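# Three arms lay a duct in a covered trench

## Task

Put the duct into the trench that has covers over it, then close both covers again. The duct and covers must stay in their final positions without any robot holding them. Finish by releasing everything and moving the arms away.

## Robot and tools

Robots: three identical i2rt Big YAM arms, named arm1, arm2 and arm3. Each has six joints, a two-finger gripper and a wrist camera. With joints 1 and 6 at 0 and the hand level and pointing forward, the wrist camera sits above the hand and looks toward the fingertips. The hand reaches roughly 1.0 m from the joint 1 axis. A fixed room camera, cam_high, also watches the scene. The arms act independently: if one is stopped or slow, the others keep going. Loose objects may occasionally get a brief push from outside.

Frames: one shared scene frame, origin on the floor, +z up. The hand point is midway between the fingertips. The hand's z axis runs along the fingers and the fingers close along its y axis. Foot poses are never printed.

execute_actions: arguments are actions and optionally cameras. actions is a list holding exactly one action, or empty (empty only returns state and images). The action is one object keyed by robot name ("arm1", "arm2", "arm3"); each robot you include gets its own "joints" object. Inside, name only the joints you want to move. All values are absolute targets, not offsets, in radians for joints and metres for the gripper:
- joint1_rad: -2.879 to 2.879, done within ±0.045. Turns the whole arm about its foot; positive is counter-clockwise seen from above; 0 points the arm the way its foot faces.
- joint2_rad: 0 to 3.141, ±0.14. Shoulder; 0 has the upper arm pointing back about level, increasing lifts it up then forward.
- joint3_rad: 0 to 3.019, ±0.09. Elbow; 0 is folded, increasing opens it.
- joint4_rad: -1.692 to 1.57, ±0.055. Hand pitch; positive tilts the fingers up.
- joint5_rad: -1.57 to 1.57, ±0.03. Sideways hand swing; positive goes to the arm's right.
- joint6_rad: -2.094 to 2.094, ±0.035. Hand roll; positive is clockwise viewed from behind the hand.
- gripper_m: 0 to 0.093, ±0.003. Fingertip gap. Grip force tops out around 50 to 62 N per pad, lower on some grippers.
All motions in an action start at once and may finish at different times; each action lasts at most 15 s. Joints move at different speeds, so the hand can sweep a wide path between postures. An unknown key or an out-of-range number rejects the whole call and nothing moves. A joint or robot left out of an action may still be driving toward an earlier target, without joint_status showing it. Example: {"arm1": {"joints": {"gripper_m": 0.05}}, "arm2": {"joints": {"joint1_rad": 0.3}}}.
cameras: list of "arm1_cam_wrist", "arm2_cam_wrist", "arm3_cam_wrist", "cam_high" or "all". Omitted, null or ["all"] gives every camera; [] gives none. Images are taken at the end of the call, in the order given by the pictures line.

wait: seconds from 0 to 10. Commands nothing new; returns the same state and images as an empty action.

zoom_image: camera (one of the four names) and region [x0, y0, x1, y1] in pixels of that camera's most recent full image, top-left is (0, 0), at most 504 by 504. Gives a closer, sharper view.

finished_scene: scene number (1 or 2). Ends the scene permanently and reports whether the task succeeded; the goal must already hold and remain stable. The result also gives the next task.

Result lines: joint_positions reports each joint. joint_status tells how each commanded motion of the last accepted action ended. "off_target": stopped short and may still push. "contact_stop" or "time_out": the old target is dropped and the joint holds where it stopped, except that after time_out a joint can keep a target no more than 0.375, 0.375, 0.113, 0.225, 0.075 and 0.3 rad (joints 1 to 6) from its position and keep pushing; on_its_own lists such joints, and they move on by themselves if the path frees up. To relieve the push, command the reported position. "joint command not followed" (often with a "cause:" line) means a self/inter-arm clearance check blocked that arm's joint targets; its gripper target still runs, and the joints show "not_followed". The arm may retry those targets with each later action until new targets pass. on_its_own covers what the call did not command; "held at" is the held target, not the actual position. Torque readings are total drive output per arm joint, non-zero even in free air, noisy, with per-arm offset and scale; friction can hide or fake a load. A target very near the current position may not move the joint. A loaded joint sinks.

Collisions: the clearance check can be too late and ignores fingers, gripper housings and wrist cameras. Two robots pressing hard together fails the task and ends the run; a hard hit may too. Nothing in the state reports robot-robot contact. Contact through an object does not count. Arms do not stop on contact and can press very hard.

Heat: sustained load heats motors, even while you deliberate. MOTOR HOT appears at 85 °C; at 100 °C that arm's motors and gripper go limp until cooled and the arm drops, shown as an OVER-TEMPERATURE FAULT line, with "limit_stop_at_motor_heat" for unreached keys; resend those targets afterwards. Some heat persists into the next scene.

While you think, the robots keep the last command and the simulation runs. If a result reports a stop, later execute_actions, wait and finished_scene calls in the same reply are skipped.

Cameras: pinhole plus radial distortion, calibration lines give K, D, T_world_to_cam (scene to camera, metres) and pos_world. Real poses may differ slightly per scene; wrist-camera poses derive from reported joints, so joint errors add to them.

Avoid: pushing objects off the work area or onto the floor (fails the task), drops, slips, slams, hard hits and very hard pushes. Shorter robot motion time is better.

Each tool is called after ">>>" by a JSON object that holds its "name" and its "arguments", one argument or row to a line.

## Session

>>> {"name": "execute_actions", "arguments": {
  "actions": []
}}

Scene clock: 0.00 s.
Joint torques (N m, as the arm reports them, + toward a larger angle): no reading
arm1.joint_positions: joint1_rad=-0.095 joint2_rad=+0.533 joint3_rad=+1.380 joint4_rad=-1.233 joint5_rad=-0.024 joint6_rad=+0.119 gripper_m=+0.094
arm1.joint_status: not commanded
arm1.hand: x=-0.7589 y=-0.0802 z=+1.4921 quat_wxyz=(-0.558, -0.076, -0.826, -0.016) (m; scene frame)
arm2.joint_positions: joint1_rad=+0.438 joint2_rad=+0.638 joint3_rad=+1.342 joint4_rad=-1.428 joint5_rad=+0.038 joint6_rad=-0.488 gripper_m=+0.095
arm2.joint_status: not commanded
arm2.hand: x=-0.0539 y=-0.3349 z=+1.2471 quat_wxyz=(-0.320, +0.854, -0.315, -0.263) (m; scene frame)
arm3.joint_positions: joint1_rad=+0.373 joint2_rad=+0.596 joint3_rad=+1.389 joint4_rad=-1.196 joint5_rad=+0.250 joint6_rad=+0.225 gripper_m=+0.095
arm3.joint_status: not commanded
arm3.hand: x=+0.7365 y=-0.1469 z=+1.5442 quat_wxyz=(-0.065, -0.830, +0.004, +0.554) (m; scene frame)
pictures: arm1_cam_wrist, arm2_cam_wrist, arm3_cam_wrist, cam_high
camera_calibration (this result's frames):
arm1_cam_wrist: T_world_to_cam=[[-0.106471, -0.98978, -0.0948668, -0.0161305], [-0.841135, 0.140537, -0.522246, 0.158055], [0.530241, 0.0241916, -0.847502, 1.79691], [0, 0, 0, 1]] pos_world=[-0.821569, -0.0816483, 1.6039]
arm2_cam_wrist: T_world_to_cam=[[0.700758, 0.613555, 0.36399, -0.213206], [0.693623, -0.705277, -0.146529, -0.00781097], [0.16681, 0.355154, -0.919804, 1.3987], [0, 0, 0, 1]] pos_world=[-0.0784945, -0.37145, 1.36299]
arm3_cam_wrist: T_world_to_cam=[[-0.0629361, 0.992835, -0.101574, 0.352156], [0.842698, -0.0016615, -0.538383, 0.214641], [-0.534695, -0.11948, -0.836556, 1.78871], [0, 0, 0, 1]] pos_world=[0.7977, -0.135561, 1.64768]
Images, in order (width x height): arm1_cam_wrist 504x504, arm2_cam_wrist 504x504, arm3_cam_wrist 504x504, cam_high 504x504.

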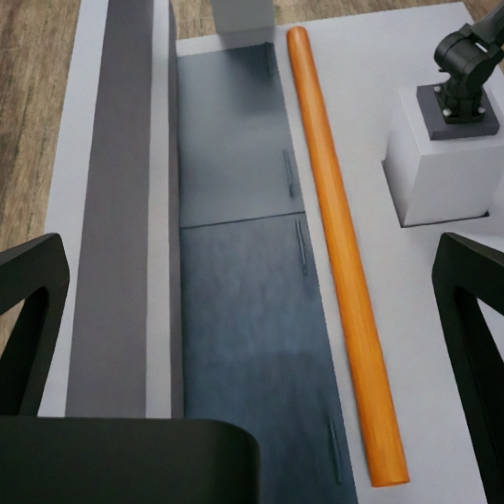

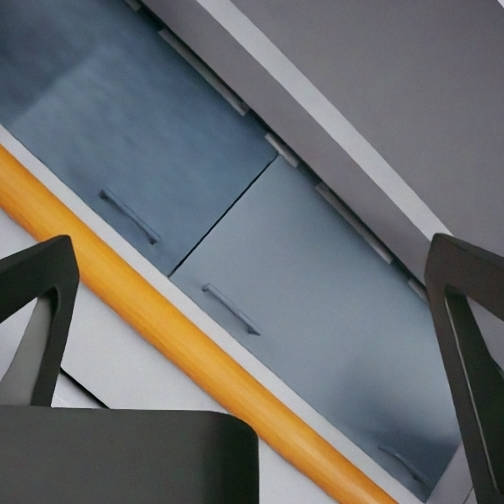

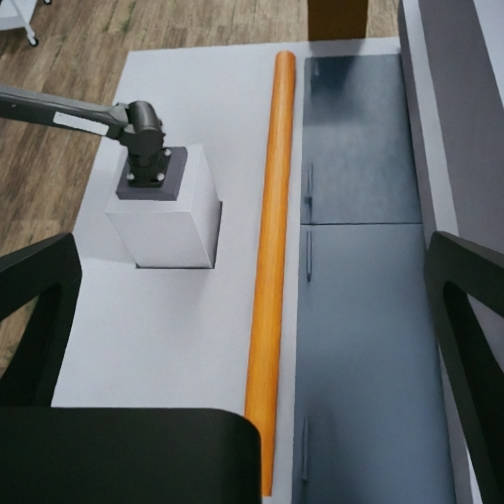

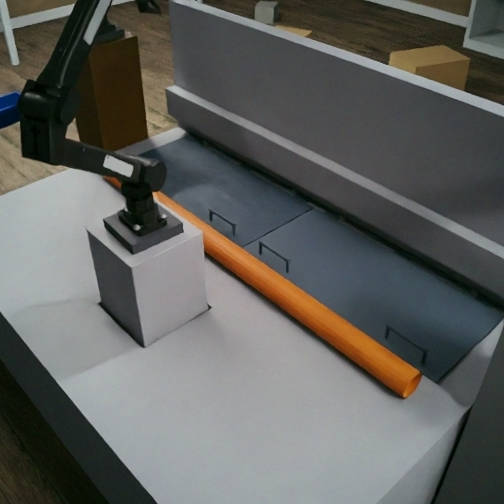

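>>> {"name": "zoom_image", "arguments": {
  "camera": "cam_high",
  "region": [340, 280, 504, 444]
}}

>>> {"name": "zoom_image", "arguments": {
  "camera": "cam_high",
  "region": [60, 110, 260, 310]
}}

>>> {"name": "zoom_image", "arguments": {
  "camera": "arm1_cam_wrist",
  "region": [150, 0, 450, 300]
}}

>>> {"name": "zoom_image", "arguments": {
  "camera": "arm3_cam_wrist",
  "region": [100, 20, 440, 360]
}}

Region (340, 280, 504, 444) of cam_high's 504x504 image, scaled by 3.073, with more detail than that image has.

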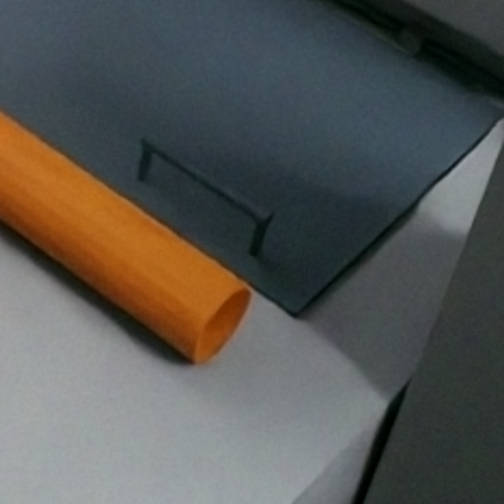

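Region (60, 110, 260, 310) of cam_high's 504x504 image, scaled by 2.520, with more detail than that image has.

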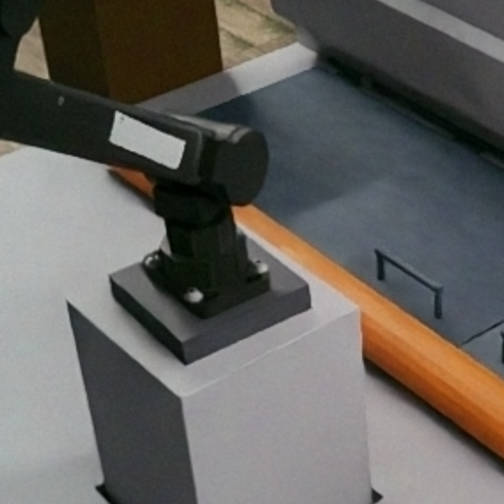

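Region (150, 0, 450, 300) of arm1_cam_wrist's 504x504 image, scaled by 1.680, with more detail than that image has.

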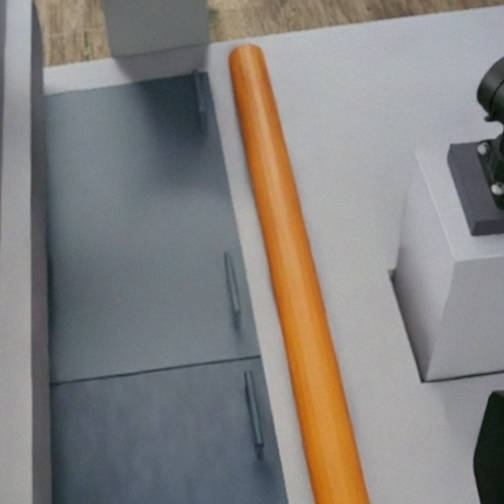

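Region (100, 20, 440, 360) of arm3_cam_wrist's 504x504 image, scaled by 1.482, with more detail than that image has.

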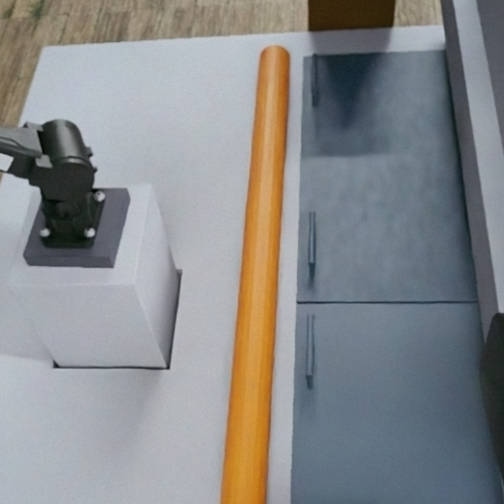

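>>> {"name": "execute_actions", "arguments": {
  "actions": [
    {"arm1":{"joints":{"joint1_rad":-0.26,"joint2_rad":1.5,"joint3_rad":0.82,"joint4_rad":-0.7,"joint5_rad":0.0,"joint6_rad":-0.235,"gripper_m":0.05}},"arm3":{"joints":{"joint1_rad":0.148,"joint2_rad":1.6,"joint3_rad":0.9,"joint4_rad":-0.7,"joint5_rad":0.0,"joint6_rad":0.16,"gripper_m":0.05}},"arm2":{"joints":{"joint1_rad":0.135,"joint2_rad":1.3,"joint3_rad":0.55,"joint4_rad":-0.65,"joint5_rad":0.0,"joint6_rad":-1.496,"gripper_m":0.093}}}
  ],
  "cameras": []
}}

>>> {"name": "execute_actions", "arguments": {
  "actions": [
    {"arm1":{"joints":{"joint2_rad":2.40,"joint3_rad":0.845,"joint4_rad":0.0}},"arm3":{"joints":{"joint2_rad":2.545,"joint3_rad":0.945,"joint4_rad":0.055}},"arm2":{"joints":{"joint2_rad":1.75,"joint3_rad":0.45,"joint4_rad":-0.3}}}
  ]
}}

Scene clock: 52.80 s.
Joint torques (N m, as the arm reports them, + toward a larger angle): arm1=[ -0.17 -11.53   7.88   1.45   0.27  -0.09] | arm2=[ 0.62 -6.56  5.68  1.17 -0.21 -0.03] | arm3=[ -0.92 -13.56   6.96   1.21  -0.14  -0.08]
arm1.joint_positions: joint1_rad=-0.249 joint2_rad=+1.496 joint3_rad=+0.811 joint4_rad=-0.712 joint5_rad=-0.004 joint6_rad=-0.225 gripper_m=+0.050
arm1.joint_status: all done
arm1.hand: x=-0.5818 y=-0.1648 z=+0.9473 quat_wxyz=(-0.085, -0.007, -0.996, +0.022) (m; scene frame)
arm2.joint_positions: joint1_rad=+0.137 joint2_rad=+1.300 joint3_rad=+0.547 joint4_rad=-0.671 joint5_rad=+0.002 joint6_rad=-1.487 gripper_m=+0.093
arm2.joint_status: all done
arm2.hand: x=+0.0041 y=-0.2504 z=+0.7619 quat_wxyz=(-0.077, +0.997, +0.003, -0.004) (m; scene frame)
arm3.joint_positions: joint1_rad=+0.158 joint2_rad=+1.598 joint3_rad=+0.882 joint4_rad=-0.713 joint5_rad=+0.002 joint6_rad=+0.170 gripper_m=+0.050
arm3.joint_status: all done
arm3.hand: x=+0.5530 y=-0.1695 z=+0.9805 quat_wxyz=(-0.012, -0.997, +0.001, +0.071) (m; scene frame)
pictures: none
No camera images: the call's "cameras" was empty. Leave "cameras" out to get every camera's image.

Scene clock: 54.43 s.
Joint torques (N m, as the arm reports them, + toward a larger angle): arm1=[ -0.08 -16.08   0.54   0.93   0.29  -0.12] | arm2=[ 0.85 -8.35  2.27  0.75 -0.23 -0.04] | arm3=[ -0.93 -17.81  -0.36   0.89  -0.14  -0.07]
arm1.joint_positions: joint1_rad=-0.249 joint2_rad=+2.402 joint3_rad=+0.836 joint4_rad=-0.010 joint5_rad=-0.004 joint6_rad=-0.225 gripper_m=+0.050
arm1.joint_status: all done
arm1.hand: x=-0.6323 y=-0.1549 z=+0.6255 quat_wxyz=(+0.002, -0.008, -1.000, +0.001) (m; scene frame)
arm2.joint_positions: joint1_rad=+0.137 joint2_rad=+1.740 joint3_rad=+0.446 joint4_rad=-0.318 joint5_rad=+0.002 joint6_rad=-1.488 gripper_m=+0.093
arm2.joint_status: all done
arm2.hand: x=+0.0093 y=-0.3036 z=+0.6316 quat_wxyz=(+0.017, +1.000, +0.003, +0.004) (m; scene frame)
arm3.joint_positions: joint1_rad=+0.158 joint2_rad=+2.551 joint3_rad=+0.941 joint4_rad=+0.044 joint5_rad=+0.002 joint6_rad=+0.169 gripper_m=+0.050
arm3.joint_status: all done
arm3.hand: x=+0.6138 y=-0.1599 z=+0.6248 quat_wxyz=(-0.001, -1.000, +0.001, +0.004) (m; scene frame)
pictures: arm1_cam_wrist, arm2_cam_wrist, arm3_cam_wrist, cam_high
camera_calibration (this result's frames):
arm1_cam_wrist: T_world_to_cam=[[0.000231414, -0.999976, 0.00688806, -0.156629], [-0.805614, 0.00389434, 0.592427, -0.873454], [-0.59244, -0.00568622, -0.805594, 0.256463], [0, 0, 0, 1]] pos_world=[-0.551692, -0.151765, 0.725143]
arm2_cam_wrist: T_world_to_cam=[[-0.00558722, 0.998275, -0.0584517, 0.33743], [0.811173, 0.038707, 0.583525, -0.356034], [0.58478, -0.0441541, -0.809989, 0.616417], [0, 0, 0, 1]] pos_world=[-0.069778, -0.29585, 0.72677]
arm3_cam_wrist: T_world_to_cam=[[-0.00672595, 0.999956, 0.00650498, 0.163119], [0.824521, 0.00186507, 0.565828, -0.855254], [0.565791, 0.00916922, -0.824498, 0.289973], [0, 0, 0, 1]] pos_world=[0.542209, -0.164175, 0.721948]
Images, in order (width x height): arm1_cam_wrist 504x504, arm2_cam_wrist 504x504, arm3_cam_wrist 504x504, cam_high 504x504.

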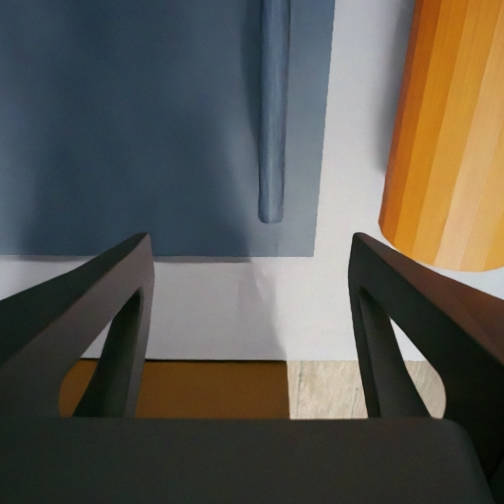

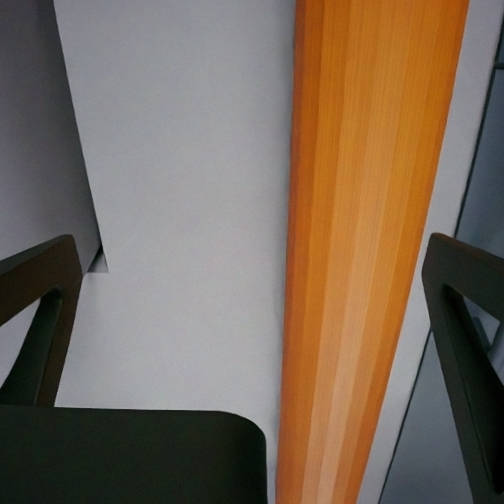

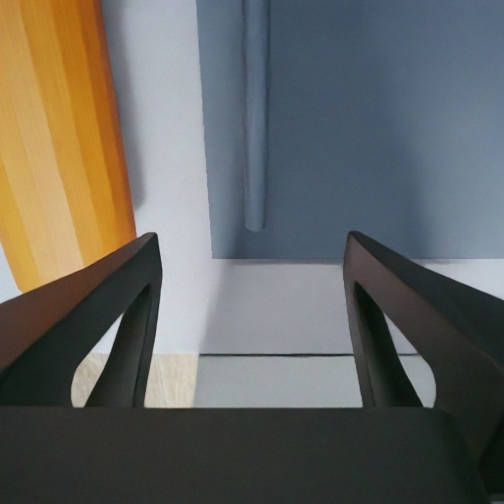

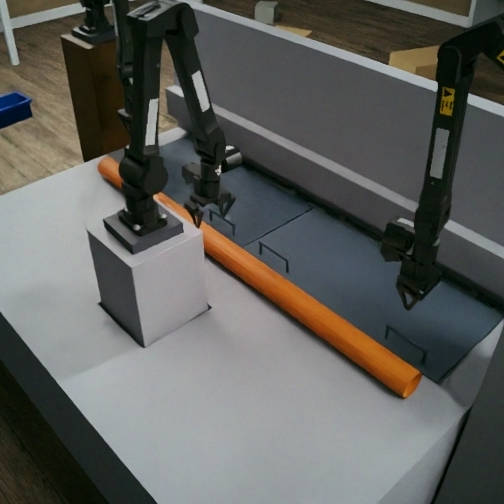

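>>> {"name": "zoom_image", "arguments": {
  "camera": "arm1_cam_wrist",
  "region": [240, 150, 504, 330]
}}

>>> {"name": "zoom_image", "arguments": {
  "camera": "arm3_cam_wrist",
  "region": [0, 150, 300, 330]
}}

Region (240, 150, 504, 330) of arm1_cam_wrist's 504x504 image, scaled by 1.909, with more detail than that image has; it fills the top 344 rows of this view, and the rest is white.

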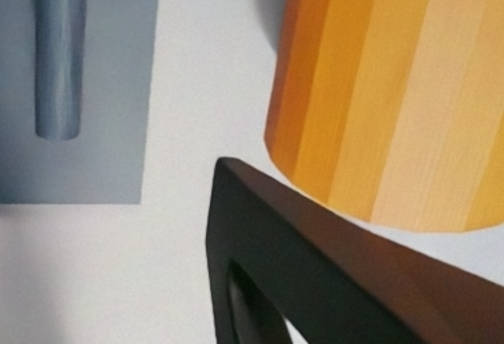

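Region (0, 150, 300, 330) of arm3_cam_wrist's 504x504 image, scaled by 1.680, with more detail than that image has; it fills the top 302 rows of this view, and the rest is white.

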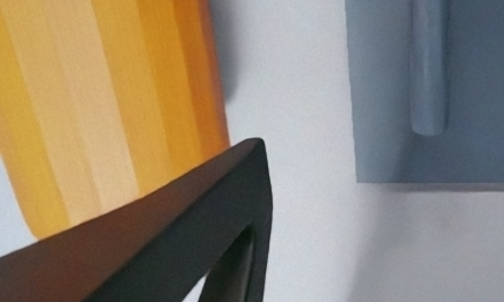

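>>> {"name": "execute_actions", "arguments": {
  "actions": [
    {"arm1":{"joints":{"joint1_rad":-0.285,"joint2_rad":2.635,"joint3_rad":1.0,"joint4_rad":0.098,"joint6_rad":-0.26,"gripper_m":0.045}},"arm3":{"joints":{"joint2_rad":2.785,"joint3_rad":1.13,"joint4_rad":0.113,"gripper_m":0.045}}}
  ],
  "cameras": ["arm1_cam_wrist","arm3_cam_wrist"]
}}

Scene clock: 86.47 s.
Joint torques (N m, as the arm reports them, + toward a larger angle): arm1=[ -0.23 -17.59  -0.76   0.66   0.28  -0.11] | arm2=[ 0.78 -8.24  2.26  0.63 -0.22 -0.04] | arm3=[ -0.91 -19.13  -0.94   0.53  -0.13  -0.08]
arm1.joint_positions: joint1_rad=-0.273 joint2_rad=+2.643 joint3_rad=+0.999 joint4_rad=+0.096 joint5_rad=-0.004 joint6_rad=-0.250 gripper_m=+0.045
arm1.joint_status: all done
arm1.hand: x=-0.6188 y=-0.1679 z=+0.5429 quat_wxyz=(-0.011, -0.007, -1.000, +0.005) (m; scene frame)
arm2.joint_positions: joint1_rad=+0.137 joint2_rad=+1.740 joint3_rad=+0.446 joint4_rad=-0.318 joint5_rad=+0.002 joint6_rad=-1.488 gripper_m=+0.093
arm2.joint_status: not commanded
arm2.hand: x=+0.0093 y=-0.3036 z=+0.6316 quat_wxyz=(+0.017, +1.000, +0.003, +0.004) (m; scene frame)
arm3.joint_positions: joint1_rad=+0.158 joint2_rad=+2.799 joint3_rad=+1.127 joint4_rad=+0.110 joint5_rad=+0.002 joint6_rad=+0.169 gripper_m=+0.045
arm3.joint_status: all done
arm3.hand: x=+0.6088 y=-0.1610 z=+0.5356 quat_wxyz=(-0.001, -1.000, +0.001, +0.006) (m; scene frame)
pictures: arm1_cam_wrist, arm3_cam_wrist
camera_calibration (this result's frames):
arm1_cam_wrist: T_world_to_cam=[[0.00131639, -0.999904, 0.0138122, -0.172104], [-0.820684, 0.00681179, 0.571342, -0.811014], [-0.571381, -0.0120876, -0.820596, 0.217883], [0, 0, 0, 1]] pos_world=[-0.540866, -0.163929, 0.644537]
arm3_cam_wrist: T_world_to_cam=[[-0.00668935, 0.999961, 0.00577367, 0.165061], [0.827067, 0.00228726, 0.562099, -0.800069], [0.562063, 0.00853528, -0.82705, 0.22275], [0, 0, 0, 1]] pos_world=[0.537615, -0.165125, 0.632989]
Images, in order (width x height): arm1_cam_wrist 504x504, arm3_cam_wrist 504x504.

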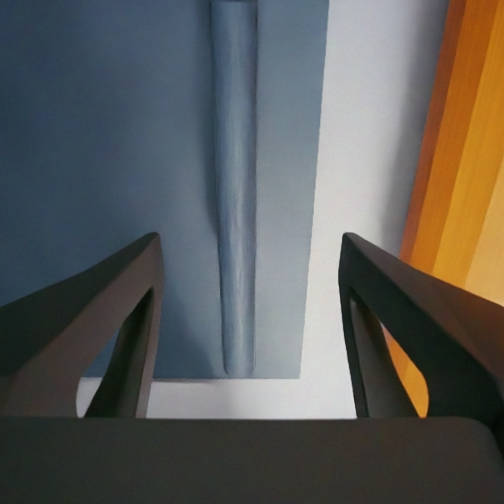

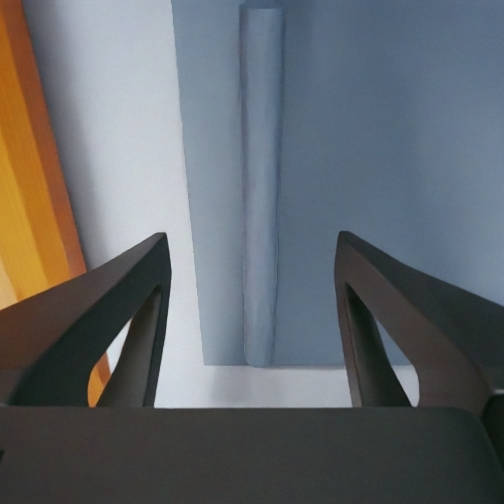

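>>> {"name": "execute_actions", "arguments": {
  "actions": [
    {"arm1":{"joints":{"joint2_rad":2.72,"joint3_rad":1.04,"joint4_rad":0.12}},"arm3":{"joints":{"joint1_rad":0.14,"joint2_rad":2.865,"joint3_rad":1.188,"joint4_rad":0.12,"joint6_rad":0.155}}}
  ],
  "cameras": []
}}

>>> {"name": "execute_actions", "arguments": {
  "actions": [
    {"arm1":{"joints":{"joint2_rad":2.775,"joint3_rad":1.086,"joint4_rad":0.13}},"arm3":{"joints":{"joint2_rad":2.918,"joint3_rad":1.24,"joint4_rad":0.122}}}
  ],
  "cameras": ["arm1_cam_wrist","arm3_cam_wrist", "cam_high"]
}}

Scene clock: 91.33 s.
Joint torques (N m, as the arm reports them, + toward a larger angle): arm1=[ -0.3  -16.73  -1.25   0.85   0.29  -0.1 ] | arm2=[ 0.74 -8.12  2.21  0.68 -0.25 -0.04] | arm3=[ -1.37 -17.79  -1.36   0.63  -0.13  -0.08]
arm1.joint_positions: joint1_rad=-0.273 joint2_rad=+2.718 joint3_rad=+1.041 joint4_rad=+0.115 joint5_rad=-0.004 joint6_rad=-0.250 gripper_m=+0.045
arm1.joint_status: all done
arm1.hand: x=-0.6264 y=-0.1661 z=+0.5163 quat_wxyz=(-0.004, -0.007, -1.000, +0.003) (m; scene frame)
arm2.joint_positions: joint1_rad=+0.137 joint2_rad=+1.740 joint3_rad=+0.446 joint4_rad=-0.318 joint5_rad=+0.002 joint6_rad=-1.488 gripper_m=+0.093
arm2.joint_status: not commanded
arm2.hand: x=+0.0093 y=-0.3036 z=+0.6316 quat_wxyz=(+0.017, +1.000, +0.003, +0.004) (m; scene frame)
arm3.joint_positions: joint1_rad=+0.155 joint2_rad=+2.861 joint3_rad=+1.191 joint4_rad=+0.114 joint5_rad=+0.002 joint6_rad=+0.165 gripper_m=+0.045
arm3.joint_status: all done
arm3.hand: x=+0.6031 y=-0.1610 z=+0.5118 quat_wxyz=(-0.001, -1.000, +0.000, +0.009) (m; scene frame)
pictures: none
No camera images: the call's "cameras" was empty. Leave "cameras" out to get every camera's image.

Scene clock: 92.07 s.
Joint torques (N m, as the arm reports them, + toward a larger angle): arm1=[ -0.31 -15.9   -0.86   0.85   0.27  -0.11] | arm2=[ 0.63 -7.78  2.19  0.69 -0.22 -0.02] | arm3=[ -1.28 -17.62  -1.04   0.74  -0.13  -0.07]
arm1.joint_positions: joint1_rad=-0.273 joint2_rad=+2.767 joint3_rad=+1.082 joint4_rad=+0.122 joint5_rad=-0.004 joint6_rad=-0.250 gripper_m=+0.045
arm1.joint_status: all done
arm1.hand: x=-0.6254 y=-0.1665 z=+0.4980 quat_wxyz=(-0.004, -0.007, -1.000, +0.003) (m; scene frame)
arm2.joint_positions: joint1_rad=+0.137 joint2_rad=+1.740 joint3_rad=+0.446 joint4_rad=-0.318 joint5_rad=+0.002 joint6_rad=-1.488 gripper_m=+0.093
arm2.joint_status: not commanded
arm2.hand: x=+0.0093 y=-0.3036 z=+0.6316 quat_wxyz=(+0.017, +1.000, +0.003, +0.004) (m; scene frame)
arm3.joint_positions: joint1_rad=+0.155 joint2_rad=+2.912 joint3_rad=+1.239 joint4_rad=+0.114 joint5_rad=+0.002 joint6_rad=+0.164 gripper_m=+0.045
arm3.joint_status: all done
arm3.hand: x=+0.6037 y=-0.1609 z=+0.4922 quat_wxyz=(-0.001, -1.000, +0.000, +0.007) (m; scene frame)
pictures: arm1_cam_wrist, arm3_cam_wrist, cam_high
camera_calibration (this result's frames):
arm1_cam_wrist: T_world_to_cam=[[0.0013701, -0.999948, 0.0101044, -0.168181], [-0.812824, 0.00477229, 0.58249, -0.791792], [-0.582508, -0.00901114, -0.812775, 0.16702], [0, 0, 0, 1]] pos_world=[-0.546067, -0.162888, 0.59866]
arm3_cam_wrist: T_world_to_cam=[[-0.00895496, 0.999946, 0.00535379, 0.166791], [0.82875, 0.00442567, 0.559602, -0.770915], [0.559548, 0.00944816, -0.828744, 0.192233], [0, 0, 0, 1]] pos_world=[0.532826, -0.165187, 0.589825]
Images, in order (width x height): arm1_cam_wrist 504x504, arm3_cam_wrist 504x504, cam_high 504x504.

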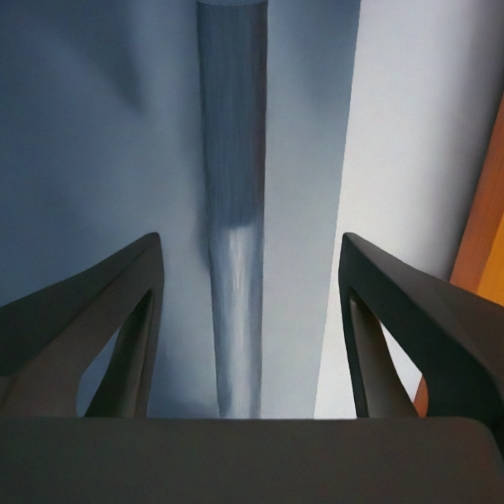

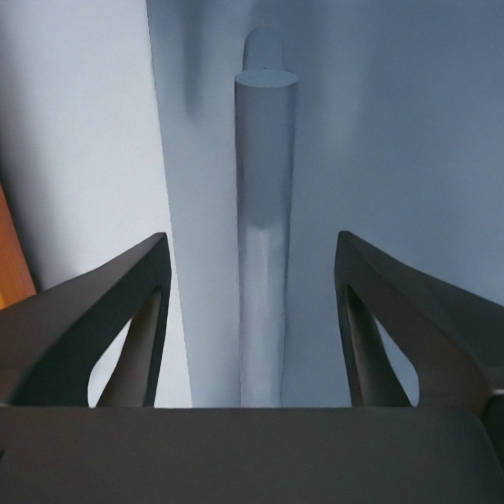

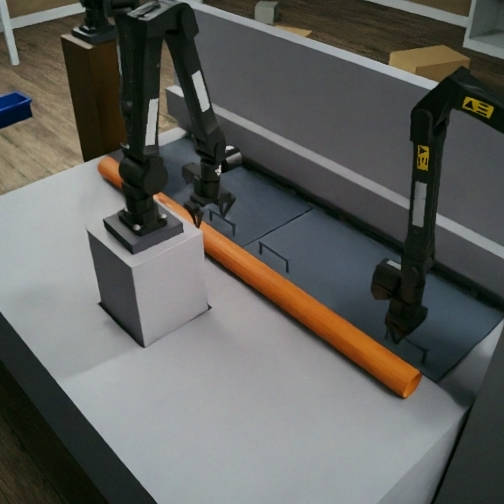

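>>> {"name": "execute_actions", "arguments": {
  "actions": [
    {"arm1":{"joints":{"joint2_rad":2.795,"joint3_rad":1.097,"gripper_m":0.0}},"arm3":{"joints":{"joint2_rad":2.936,"joint3_rad":1.252,"gripper_m":0.0}}}
  ],
  "cameras": ["arm1_cam_wrist","arm3_cam_wrist"]
}}

Scene clock: 94.73 s.
Joint torques (N m, as the arm reports them, + toward a larger angle): arm1=[ -0.22 -15.12  -0.57   0.84   0.73  -0.1 ] | arm2=[ 0.52 -7.97  2.18  0.65 -0.22 -0.02] | arm3=[ -0.84 -16.74  -0.69   0.69  -0.3   -0.04]
arm1.joint_positions: joint1_rad=-0.272 joint2_rad=+2.775 joint3_rad=+1.088 joint4_rad=+0.123 joint5_rad=-0.017 joint6_rad=-0.251 gripper_m=+0.011
arm1.joint_status: gripper_m off_target (ended at +0.011, target +0.000); the others done
arm1.hand: x=-0.6249 y=-0.1637 z=+0.4952 quat_wxyz=(-0.005, -0.006, -1.000, -0.004) (m; scene frame)
arm2.joint_positions: joint1_rad=+0.137 joint2_rad=+1.740 joint3_rad=+0.446 joint4_rad=-0.318 joint5_rad=+0.002 joint6_rad=-1.488 gripper_m=+0.093
arm2.joint_status: not commanded
arm2.hand: x=+0.0093 y=-0.3036 z=+0.6316 quat_wxyz=(+0.017, +1.000, +0.003, +0.004) (m; scene frame)
arm3.joint_positions: joint1_rad=+0.150 joint2_rad=+2.919 joint3_rad=+1.247 joint4_rad=+0.115 joint5_rad=+0.006 joint6_rad=+0.161 gripper_m=+0.011
arm3.joint_status: gripper_m off_target (ended at +0.011, target +0.000); the others done
arm3.hand: x=+0.6021 y=-0.1585 z=+0.4896 quat_wxyz=(+0.001, -1.000, +0.001, +0.009) (m; scene frame)
pictures: arm1_cam_wrist, arm3_cam_wrist
camera_calibration (this result's frames):
arm1_cam_wrist: T_world_to_cam=[[0.00337425, -0.99999, -0.00297598, -0.157656], [-0.814412, -0.00447494, 0.58027, -0.791136], [-0.580277, 0.0004657, -0.814419, 0.16883], [0, 0, 0, 1]] pos_world=[-0.545811, -0.161273, 0.596102]
arm3_cam_wrist: T_world_to_cam=[[-0.00658364, 0.999939, 0.0088675, 0.161234], [0.830144, 0.00052134, 0.557549, -0.768647], [0.55751, 0.011032, -0.830097, 0.193125], [0, 0, 0, 1]] pos_world=[0.53148, -0.162954, 0.587441]
Images, in order (width x height): arm1_cam_wrist 504x504, arm3_cam_wrist 504x504.

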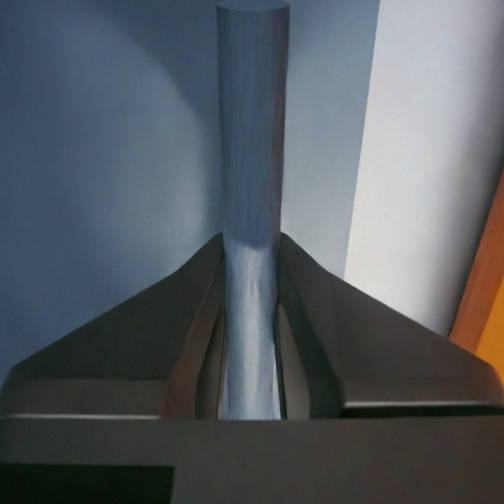

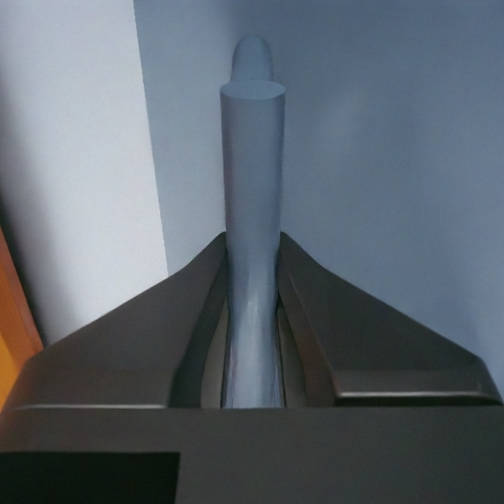

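>>> {"name": "execute_actions", "arguments": {
  "actions": [
    {"arm1":{"joints":{"joint1_rad":-0.24,"joint2_rad":2.555,"joint3_rad":0.965,"joint4_rad":0.075,"joint6_rad":-0.215}},"arm3":{"joints":{"joint1_rad":0.115,"joint2_rad":2.70,"joint3_rad":1.115,"joint4_rad":0.073,"joint6_rad":0.13}}}
  ],
  "cameras": ["cam_high"]
}}

Scene clock: 119.93 s.
Joint torques (N m, as the arm reports them, + toward a larger angle): arm1=[  1.08 -25.8   -2.95  -0.09   0.23   0.06] | arm2=[ 0.54 -7.91  2.26  0.68 -0.22 -0.04] | arm3=[ -0.9  -26.64  -2.69  -0.41   0.1   -0.02]
arm1.joint_positions: joint1_rad=-0.242 joint2_rad=+2.643 joint3_rad=+0.989 joint4_rad=+0.088 joint5_rad=-0.002 joint6_rad=-0.223 gripper_m=+0.011
arm1.joint_status: all done
arm1.hand: x=-0.6239 y=-0.1551 z=+0.5432 quat_wxyz=(-0.002, -0.005, -1.000, +0.003) (m; scene frame)
arm2.joint_positions: joint1_rad=+0.137 joint2_rad=+1.740 joint3_rad=+0.446 joint4_rad=-0.318 joint5_rad=+0.002 joint6_rad=-1.488 gripper_m=+0.093
arm2.joint_status: not commanded
arm2.hand: x=+0.0093 y=-0.3036 z=+0.6316 quat_wxyz=(+0.017, +1.000, +0.003, +0.004) (m; scene frame)
arm3.joint_positions: joint1_rad=+0.122 joint2_rad=+2.791 joint3_rad=+1.138 joint4_rad=+0.089 joint5_rad=-0.004 joint6_rad=+0.134 gripper_m=+0.011
arm3.joint_status: all done
arm3.hand: x=+0.6014 y=-0.1497 z=+0.5379 quat_wxyz=(-0.003, -1.000, +0.001, +0.004) (m; scene frame)
pictures: cam_high
Images, in order (width x height): cam_high 504x504.

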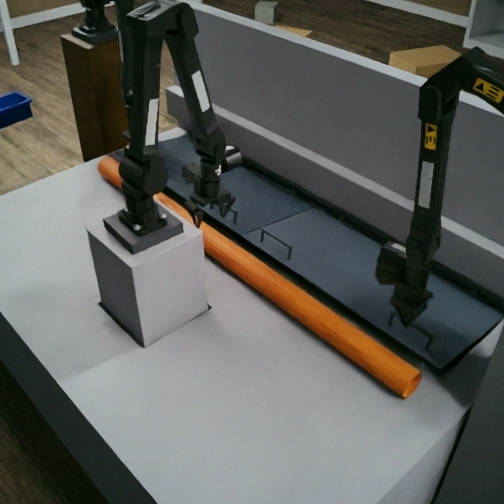

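>>> {"name": "execute_actions", "arguments": {
  "actions": [
    {"arm1":{"joints":{"joint1_rad":-0.15,"joint2_rad":2.355,"joint3_rad":0.845,"joint4_rad":0.0,"joint6_rad":-0.14}},"arm3":{"joints":{"joint1_rad":0.033,"joint2_rad":2.51,"joint3_rad":0.98,"joint4_rad":0.025,"joint6_rad":0.058}}}
  ],
  "cameras": []
}}

>>> {"name": "execute_actions", "arguments": {
  "actions": [
    {"arm1":{"joints":{"joint1_rad":-0.025,"joint2_rad":2.16,"joint3_rad":0.76,"joint4_rad":-0.10,"joint6_rad":-0.02}},"arm3":{"joints":{"joint1_rad":-0.085,"joint2_rad":2.335,"joint3_rad":0.888,"joint4_rad":-0.055,"joint6_rad":-0.057}}}
  ],
  "cameras": ["cam_high"]
}}

Scene clock: 123.47 s.
Joint torques (N m, as the arm reports them, + toward a larger angle): arm1=[  1.68 -24.28  -1.    -0.04  -0.2    0.  ] | arm2=[ 0.43 -7.83  2.17  0.59 -0.24 -0.03] | arm3=[ -1.   -25.46  -1.34  -0.25   0.39   0.01]
arm1.joint_positions: joint1_rad=-0.158 joint2_rad=+2.435 joint3_rad=+0.853 joint4_rad=+0.012 joint5_rad=+0.011 joint6_rad=-0.143 gripper_m=+0.011
arm1.joint_status: all done
arm1.hand: x=-0.6245 y=-0.1267 z=+0.6144 quat_wxyz=(+0.001, -0.003, -1.000, +0.009) (m; scene frame)
arm2.joint_positions: joint1_rad=+0.137 joint2_rad=+1.740 joint3_rad=+0.446 joint4_rad=-0.318 joint5_rad=+0.002 joint6_rad=-1.488 gripper_m=+0.093
arm2.joint_status: not commanded
arm2.hand: x=+0.0093 y=-0.3036 z=+0.6316 quat_wxyz=(+0.017, +1.000, +0.003, +0.004) (m; scene frame)
arm3.joint_positions: joint1_rad=+0.042 joint2_rad=+2.595 joint3_rad=+0.989 joint4_rad=+0.038 joint5_rad=-0.010 joint6_rad=+0.058 gripper_m=+0.011
arm3.joint_status: all done
arm3.hand: x=+0.6018 y=-0.1208 z=+0.6093 quat_wxyz=(-0.006, -1.000, +0.003, +0.002) (m; scene frame)
pictures: none
No camera images: the call's "cameras" was empty. Leave "cameras" out to get every camera's image.

Scene clock: 124.50 s.
Joint torques (N m, as the arm reports them, + toward a larger angle): arm1=[  0.98 -22.8    0.71   0.16  -0.48   0.02] | arm2=[ 0.46 -7.9   2.16  0.72 -0.21 -0.04] | arm3=[ -0.83 -24.51  -0.21  -0.19   0.74   0.  ]
arm1.joint_positions: joint1_rad=-0.036 joint2_rad=+2.235 joint3_rad=+0.760 joint4_rad=-0.091 joint5_rad=+0.019 joint6_rad=-0.023 gripper_m=+0.011
arm1.joint_status: all done
arm1.hand: x=-0.6243 y=-0.0849 z=+0.6778 quat_wxyz=(-0.001, -0.002, -1.000, +0.013) (m; scene frame)
arm2.joint_positions: joint1_rad=+0.137 joint2_rad=+1.740 joint3_rad=+0.446 joint4_rad=-0.318 joint5_rad=+0.002 joint6_rad=-1.488 gripper_m=+0.093
arm2.joint_status: not commanded
arm2.hand: x=+0.0093 y=-0.3036 z=+0.6316 quat_wxyz=(+0.017, +1.000, +0.003, +0.004) (m; scene frame)
arm3.joint_positions: joint1_rad=-0.074 joint2_rad=+2.415 joint3_rad=+0.890 joint4_rad=-0.043 joint5_rad=-0.018 joint6_rad=-0.057 gripper_m=+0.011
arm3.joint_status: all done
arm3.hand: x=+0.6016 y=-0.0795 z=+0.6714 quat_wxyz=(-0.010, -1.000, +0.004, +0.003) (m; scene frame)
pictures: cam_high
Images, in order (width x height): cam_high 504x504.

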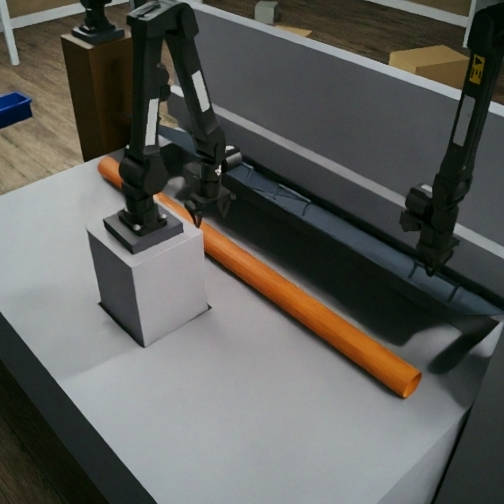

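>>> {"name": "execute_actions", "arguments": {
  "actions": [
    {"arm1":{"joints":{"joint1_rad":0.135,"joint2_rad":2.0,"joint3_rad":0.725,"joint4_rad":-0.22,"joint6_rad":0.135}},"arm3":{"joints":{"joint1_rad":-0.235,"joint2_rad":2.19,"joint3_rad":0.85,"joint4_rad":-0.157,"joint6_rad":-0.20}},"arm2":{"joints":{"joint2_rad":1.915,"joint3_rad":0.578,"joint4_rad":-0.222}}}
  ],
  "cameras": []
}}

>>> {"name": "execute_actions", "arguments": {
  "actions": [
    {"arm1":{"joints":{"joint1_rad":0.295,"joint2_rad":1.905,"joint3_rad":0.742,"joint4_rad":-0.335,"joint6_rad":0.296}},"arm3":{"joints":{"joint1_rad":-0.38,"joint2_rad":2.10,"joint3_rad":0.864,"joint4_rad":-0.257,"joint6_rad":-0.347}},"arm2":{"joints":{"joint2_rad":2.095,"joint3_rad":0.605,"joint4_rad":-0.068}}}
  ]
}}

Scene clock: 128.30 s.
Joint torques (N m, as the arm reports them, + toward a larger angle): arm1=[  2.09 -21.27   2.32   0.17  -0.67   0.02] | arm2=[ 0.51 -9.89  1.95  0.6  -0.21 -0.04] | arm3=[ -1.43 -23.4    1.13  -0.04   1.08  -0.01]
arm1.joint_positions: joint1_rad=+0.120 joint2_rad=+2.068 joint3_rad=+0.719 joint4_rad=-0.213 joint5_rad=+0.026 joint6_rad=+0.131 gripper_m=+0.011
arm1.joint_status: all done
arm1.hand: x=-0.6242 y=-0.0314 z=+0.7292 quat_wxyz=(-0.005, -0.001, -1.000, +0.016) (m; scene frame)
arm2.joint_positions: joint1_rad=+0.137 joint2_rad=+1.902 joint3_rad=+0.577 joint4_rad=-0.234 joint5_rad=+0.002 joint6_rad=-1.489 gripper_m=+0.093
arm2.joint_status: all done
arm2.hand: x=+0.0042 y=-0.2449 z=+0.6029 quat_wxyz=(-0.009, +1.000, +0.003, +0.002) (m; scene frame)
arm3.joint_positions: joint1_rad=-0.217 joint2_rad=+2.263 joint3_rad=+0.845 joint4_rad=-0.149 joint5_rad=-0.027 joint6_rad=-0.198 gripper_m=+0.011
arm3.joint_status: all done
arm3.hand: x=+0.6019 y=-0.0274 z=+0.7227 quat_wxyz=(-0.014, -1.000, +0.005, +0.006) (m; scene frame)
pictures: none
No camera images: the call's "cameras" was empty. Leave "cameras" out to get every camera's image.

Scene clock: 129.27 s.
Joint torques (N m, as the arm reports them, + toward a larger angle): arm1=[  2.28 -19.85   4.16  -0.41  -0.89   0.11] | arm2=[  0.78 -11.34   0.86   0.76  -0.22   0.  ] | arm3=[ -2.61 -22.94   2.41   0.18   1.42  -0.08]
arm1.joint_positions: joint1_rad=+0.272 joint2_rad=+1.963 joint3_rad=+0.724 joint4_rad=-0.313 joint5_rad=+0.032 joint6_rad=+0.286 gripper_m=+0.010
arm1.joint_status: all done
arm1.hand: x=-0.6243 y=+0.0224 z=+0.7638 quat_wxyz=(-0.013, -0.002, -1.000, +0.017) (m; scene frame)
arm2.joint_positions: joint1_rad=+0.137 joint2_rad=+2.091 joint3_rad=+0.601 joint4_rad=-0.086 joint5_rad=+0.002 joint6_rad=-1.489 gripper_m=+0.093
arm2.joint_status: all done
arm2.hand: x=+0.0050 y=-0.2512 z=+0.5513 quat_wxyz=(-0.001, +1.000, +0.003, +0.003) (m; scene frame)
arm3.joint_positions: joint1_rad=-0.351 joint2_rad=+2.168 joint3_rad=+0.853 joint4_rad=-0.254 joint5_rad=-0.034 joint6_rad=-0.338 gripper_m=+0.011
arm3.joint_status: all done
arm3.hand: x=+0.6022 y=+0.0242 z=+0.7574 quat_wxyz=(-0.017, -1.000, +0.002, +0.008) (m; scene frame)
pictures: arm1_cam_wrist, arm2_cam_wrist, arm3_cam_wrist, cam_high
camera_calibration (this result's frames):
arm1_cam_wrist: T_world_to_cam=[[0.0102008, -0.999223, 0.0380684, 0.00212163], [-0.823064, 0.0132293, 0.567794, -0.94196], [-0.567856, -0.0371247, -0.82229, 0.402429], [0, 0, 0, 1]] pos_world=[-0.546794, 0.0295215, 0.865671]
arm2_cam_wrist: T_world_to_cam=[[-0.00662325, 0.999728, -0.0223723, 0.260927], [0.813026, 0.0184091, 0.581937, -0.311946], [0.58219, -0.0143349, -0.812926, 0.565388], [0, 0, 0, 1]] pos_world=[-0.0738146, -0.247009, 0.646989]
arm3_cam_wrist: T_world_to_cam=[[-0.00546156, 0.99963, -0.0266571, 0.00241721], [0.829079, 0.0194311, 0.558794, -0.918878], [0.559105, -0.0190489, -0.828878, 0.412191], [0, 0, 0, 1]] pos_world=[0.531377, 0.0232903, 0.855184]
Images, in order (width x height): arm1_cam_wrist 504x504, arm2_cam_wrist 504x504, arm3_cam_wrist 504x504, cam_high 504x504.

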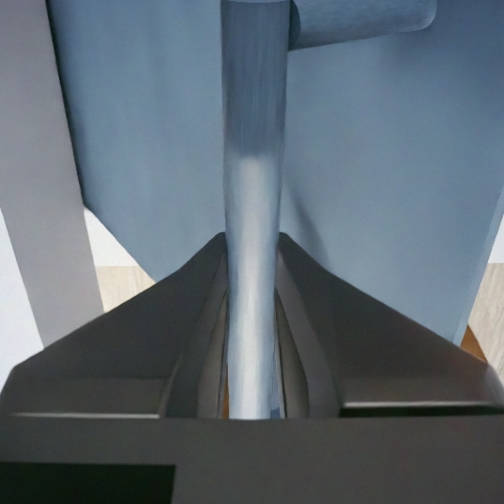

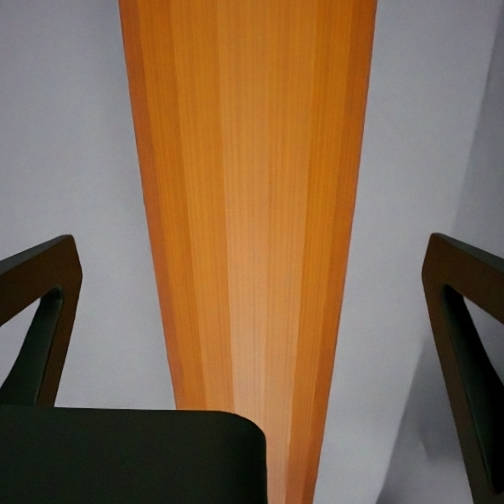

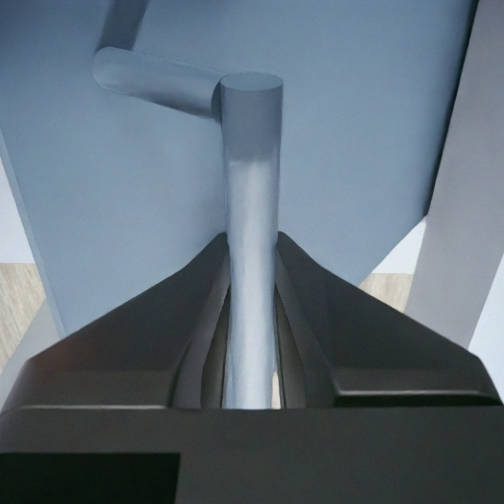

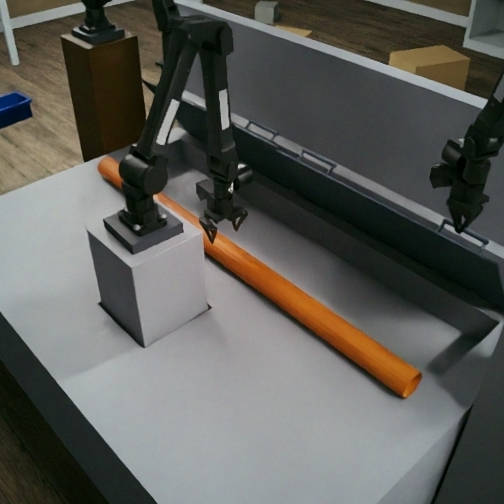

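>>> {"name": "execute_actions", "arguments": {
  "actions": [
    {"arm2":{"joints":{"joint2_rad":2.225,"joint3_rad":0.637,"joint4_rad":0.032}},"arm1":{"joints":{"joint1_rad":0.32,"joint6_rad":0.315}},"arm3":{"joints":{"joint1_rad":-0.405,"joint6_rad":-0.37}}}
  ],
  "cameras": []
}}

>>> {"name": "execute_actions", "arguments": {
  "actions": [
    {"arm2":{"joints":{"joint2_rad":2.325,"joint3_rad":0.673,"joint4_rad":0.096}}}
  ],
  "cameras": ["arm2_cam_wrist","cam_high"]
}}

Scene clock: 134.17 s.
Joint torques (N m, as the arm reports them, + toward a larger angle): arm1=[  3.78 -19.85   4.16  -0.42  -0.88   0.17] | arm2=[  0.45 -11.91   0.09   0.73  -0.23  -0.04] | arm3=[ -4.73 -22.84   2.38   0.23   1.44  -0.21]
arm1.joint_positions: joint1_rad=+0.272 joint2_rad=+1.963 joint3_rad=+0.724 joint4_rad=-0.313 joint5_rad=+0.032 joint6_rad=+0.293 gripper_m=+0.010
arm1.joint_status: joint1_rad time_out (moved +0.000 of +0.048); the others done
arm1.on_its_own: joint1_rad reads +0.272 and still pushes toward +0.320 since a time_out
arm1.hand: x=-0.6243 y=+0.0225 z=+0.7638 quat_wxyz=(-0.013, -0.006, -1.000, +0.017) (m; scene frame)
arm2.joint_positions: joint1_rad=+0.137 joint2_rad=+2.217 joint3_rad=+0.636 joint4_rad=+0.014 joint5_rad=+0.002 joint6_rad=-1.489 gripper_m=+0.093
arm2.joint_status: all done
arm2.hand: x=+0.0048 y=-0.2482 z=+0.5167 quat_wxyz=(-0.005, +1.000, +0.003, +0.002) (m; scene frame)
arm3.joint_positions: joint1_rad=-0.351 joint2_rad=+2.168 joint3_rad=+0.853 joint4_rad=-0.254 joint5_rad=-0.035 joint6_rad=-0.346 gripper_m=+0.011
arm3.joint_status: joint1_rad time_out (moved -0.001 of -0.054); the others done
arm3.on_its_own: joint1_rad reads -0.351 and still pushes toward -0.405 since a time_out
arm3.hand: x=+0.6023 y=+0.0244 z=+0.7574 quat_wxyz=(-0.017, -1.000, -0.002, +0.008) (m; scene frame)
pictures: none
No camera images: the call's "cameras" was empty. Leave "cameras" out to get every camera's image.

not run: a stop came earlier in this reply.

>>> {"name": "execute_actions", "arguments": {
  "actions": [
    {"arm2":{"joints":{"joint2_rad":2.325,"joint3_rad":0.671,"joint4_rad":0.096}},"arm1":{"joints":{"joint1_rad":0.305,"joint2_rad":1.875,"joint3_rad":0.745,"joint4_rad":-0.355,"joint6_rad":0.31}},"arm3":{"joints":{"joint1_rad":-0.385,"joint2_rad":2.07,"joint3_rad":0.868,"joint4_rad":-0.28,"joint6_rad":-0.365}}}
  ],
  "cameras": ["arm2_cam_wrist","cam_high"]
}}

Scene clock: 136.77 s.
Joint torques (N m, as the arm reports them, + toward a larger angle): arm1=[  2.77 -22.66   4.37  -1.25  -0.89   0.13] | arm2=[  0.42 -11.93  -0.13   0.73  -0.19  -0.03] | arm3=[ -2.91 -25.75   2.71  -0.8    1.39  -0.18]
arm1.joint_positions: joint1_rad=+0.272 joint2_rad=+1.963 joint3_rad=+0.724 joint4_rad=-0.315 joint5_rad=+0.032 joint6_rad=+0.293 gripper_m=+0.010
arm1.joint_status: all done
arm1.hand: x=-0.6245 y=+0.0225 z=+0.7641 quat_wxyz=(-0.012, -0.006, -1.000, +0.017) (m; scene frame)
arm2.joint_positions: joint1_rad=+0.137 joint2_rad=+2.317 joint3_rad=+0.667 joint4_rad=+0.078 joint5_rad=+0.001 joint6_rad=-1.489 gripper_m=+0.093
arm2.joint_status: all done
arm2.hand: x=+0.0051 y=-0.2508 z=+0.4885 quat_wxyz=(-0.003, +1.000, +0.003, +0.002) (m; scene frame)
arm3.joint_positions: joint1_rad=-0.351 joint2_rad=+2.167 joint3_rad=+0.853 joint4_rad=-0.257 joint5_rad=-0.034 joint6_rad=-0.346 gripper_m=+0.011
arm3.joint_status: all done
arm3.hand: x=+0.6028 y=+0.0244 z=+0.7577 quat_wxyz=(-0.017, -1.000, -0.002, +0.007) (m; scene frame)
pictures: arm2_cam_wrist, cam_high
camera_calibration (this result's frames):
arm2_cam_wrist: T_world_to_cam=[[-0.00666054, 0.999825, -0.0174621, 0.256717], [0.813502, 0.0155727, 0.581354, -0.275946], [0.581524, -0.0103333, -0.813464, 0.515513], [0, 0, 0, 1]] pos_world=[-0.0735905, -0.247048, 0.584256]
Images, in order (width x height): arm2_cam_wrist 504x504, cam_high 504x504.

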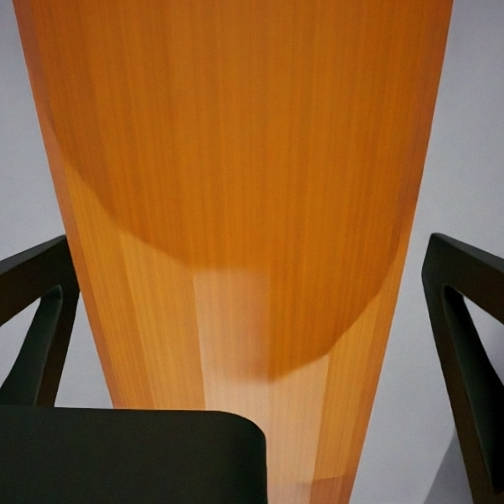

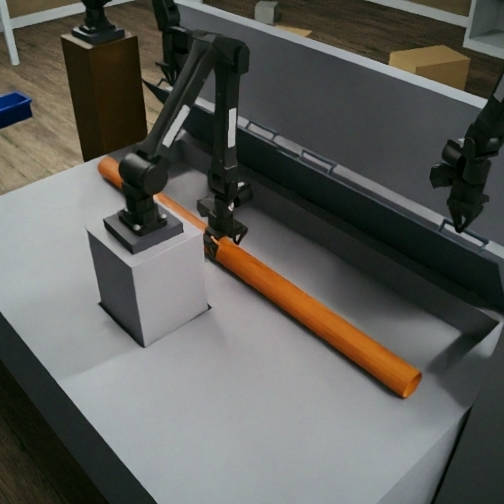

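>>> {"name": "execute_actions", "arguments": {
  "actions": [
    {"arm2":{"joints":{"gripper_m":0.04}},"arm1":{"joints":{"joint1_rad":0.295,"joint2_rad":1.9,"joint3_rad":0.74,"joint4_rad":-0.335,"joint6_rad":0.3}},"arm3":{"joints":{"joint1_rad":-0.378,"joint2_rad":2.1,"joint3_rad":0.864,"joint4_rad":-0.265,"joint6_rad":-0.352}}}
  ],
  "cameras": ["arm2_cam_wrist"]
}}

Scene clock: 139.27 s.
Joint torques (N m, as the arm reports them, + toward a larger angle): arm1=[  2.1  -20.32   4.    -0.36  -0.89   0.05] | arm2=[  0.77 -12.21  -0.23   0.77  -0.17  -0.01] | arm3=[ -2.32 -22.82   2.42  -0.04   1.4   -0.05]
arm1.joint_positions: joint1_rad=+0.272 joint2_rad=+1.963 joint3_rad=+0.724 joint4_rad=-0.315 joint5_rad=+0.032 joint6_rad=+0.293 gripper_m=+0.010
arm1.joint_status: all done
arm1.hand: x=-0.6245 y=+0.0225 z=+0.7641 quat_wxyz=(-0.012, -0.006, -1.000, +0.017) (m; scene frame)
arm2.joint_positions: joint1_rad=+0.137 joint2_rad=+2.318 joint3_rad=+0.665 joint4_rad=+0.079 joint5_rad=+0.001 joint6_rad=-1.490 gripper_m=+0.075
arm2.joint_status: gripper_m off_target (ended at +0.075, target +0.040)
arm2.hand: x=+0.0052 y=-0.2525 z=+0.4882 quat_wxyz=(-0.002, +1.000, +0.004, +0.002) (m; scene frame)
arm3.joint_positions: joint1_rad=-0.351 joint2_rad=+2.167 joint3_rad=+0.853 joint4_rad=-0.257 joint5_rad=-0.034 joint6_rad=-0.346 gripper_m=+0.011
arm3.joint_status: all done
arm3.hand: x=+0.6028 y=+0.0244 z=+0.7577 quat_wxyz=(-0.017, -1.000, -0.002, +0.007) (m; scene frame)
pictures: arm2_cam_wrist
camera_calibration (this result's frames):
arm2_cam_wrist: T_world_to_cam=[[-0.00817982, 0.999763, -0.0201613, 0.259719], [0.813555, 0.0183768, 0.581197, -0.275057], [0.58143, -0.0116482, -0.813513, 0.514929], [0, 0, 0, 1]] pos_world=[-0.0734972, -0.248604, 0.584]
Images, in order (width x height): arm2_cam_wrist 504x504.

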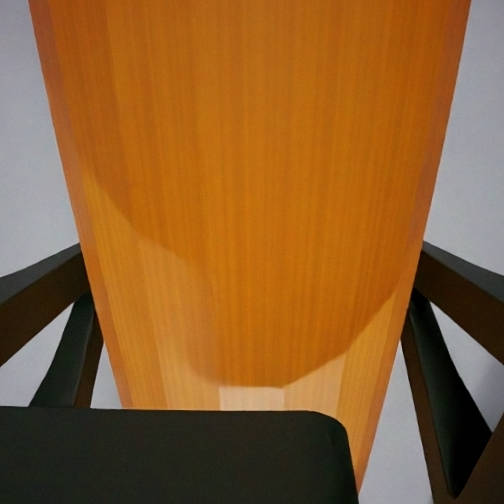

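>>> {"name": "execute_actions", "arguments": {
  "actions": [
    {"arm2":{"joints":{"joint2_rad":2.185,"joint3_rad":0.64,"joint4_rad":0.0}}}
  ],
  "cameras": []
}}

>>> {"name": "execute_actions", "arguments": {
  "actions": [
    {"arm2":{"joints":{"joint2_rad":2.04,"joint3_rad":0.605,"joint4_rad":-0.105}}}
  ],
  "cameras": ["cam_high"]
}}

Scene clock: 148.10 s.
Joint torques (N m, as the arm reports them, + toward a larger angle): arm1=[  2.04 -20.28   3.99  -0.34  -0.89   0.04] | arm2=[  0.54 -18.31  -0.85  -0.68  -0.19   0.  ] | arm3=[ -2.2  -22.84   2.42  -0.04   1.39  -0.05]
arm1.joint_positions: joint1_rad=+0.272 joint2_rad=+1.963 joint3_rad=+0.724 joint4_rad=-0.315 joint5_rad=+0.032 joint6_rad=+0.293 gripper_m=+0.010
arm1.joint_status: not commanded
arm1.hand: x=-0.6245 y=+0.0225 z=+0.7641 quat_wxyz=(-0.012, -0.006, -1.000, +0.017) (m; scene frame)
arm2.joint_positions: joint1_rad=+0.137 joint2_rad=+2.254 joint3_rad=+0.646 joint4_rad=+0.016 joint5_rad=+0.001 joint6_rad=-1.490 gripper_m=+0.075
arm2.joint_status: all done
arm2.hand: x=+0.0054 y=-0.2555 z=+0.5062 quat_wxyz=(+0.007, +1.000, +0.004, +0.003) (m; scene frame)
arm3.joint_positions: joint1_rad=-0.351 joint2_rad=+2.167 joint3_rad=+0.853 joint4_rad=-0.257 joint5_rad=-0.034 joint6_rad=-0.346 gripper_m=+0.011
arm3.joint_status: not commanded
arm3.hand: x=+0.6028 y=+0.0244 z=+0.7577 quat_wxyz=(-0.017, -1.000, -0.002, +0.007) (m; scene frame)
pictures: none
No camera images: the call's "cameras" was empty. Leave "cameras" out to get every camera's image.

Scene clock: 149.00 s.
Joint torques (N m, as the arm reports them, + toward a larger angle): arm1=[  2.06 -20.23   4.02  -0.37  -0.89   0.05] | arm2=[  0.66 -17.43   0.58  -0.56  -0.12  -0.01] | arm3=[ -2.23 -22.82   2.41  -0.06   1.39  -0.05]
arm1.joint_positions: joint1_rad=+0.272 joint2_rad=+1.963 joint3_rad=+0.724 joint4_rad=-0.315 joint5_rad=+0.032 joint6_rad=+0.293 gripper_m=+0.010
arm1.joint_status: not commanded
arm1.hand: x=-0.6245 y=+0.0225 z=+0.7641 quat_wxyz=(-0.012, -0.006, -1.000, +0.017) (m; scene frame)
arm2.joint_positions: joint1_rad=+0.137 joint2_rad=+2.099 joint3_rad=+0.606 joint4_rad=-0.090 joint5_rad=+0.000 joint6_rad=-1.490 gripper_m=+0.075
arm2.joint_status: all done
arm2.hand: x=+0.0047 y=-0.2519 z=+0.5491 quat_wxyz=(+0.003, +1.000, +0.004, +0.002) (m; scene frame)
arm3.joint_positions: joint1_rad=-0.351 joint2_rad=+2.167 joint3_rad=+0.853 joint4_rad=-0.257 joint5_rad=-0.034 joint6_rad=-0.346 gripper_m=+0.011
arm3.joint_status: not commanded
arm3.hand: x=+0.6028 y=+0.0244 z=+0.7577 quat_wxyz=(-0.017, -1.000, -0.002, +0.007) (m; scene frame)
pictures: cam_high
Images, in order (width x height): cam_high 504x504.

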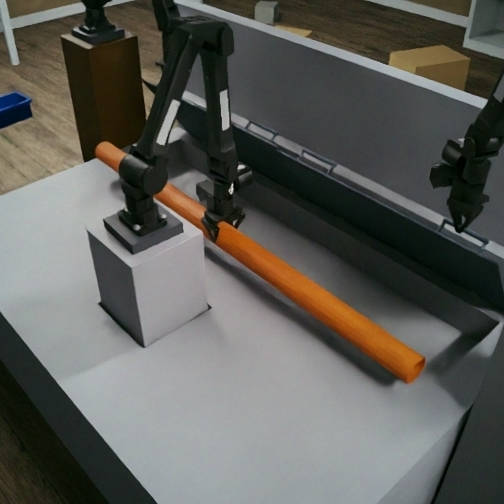

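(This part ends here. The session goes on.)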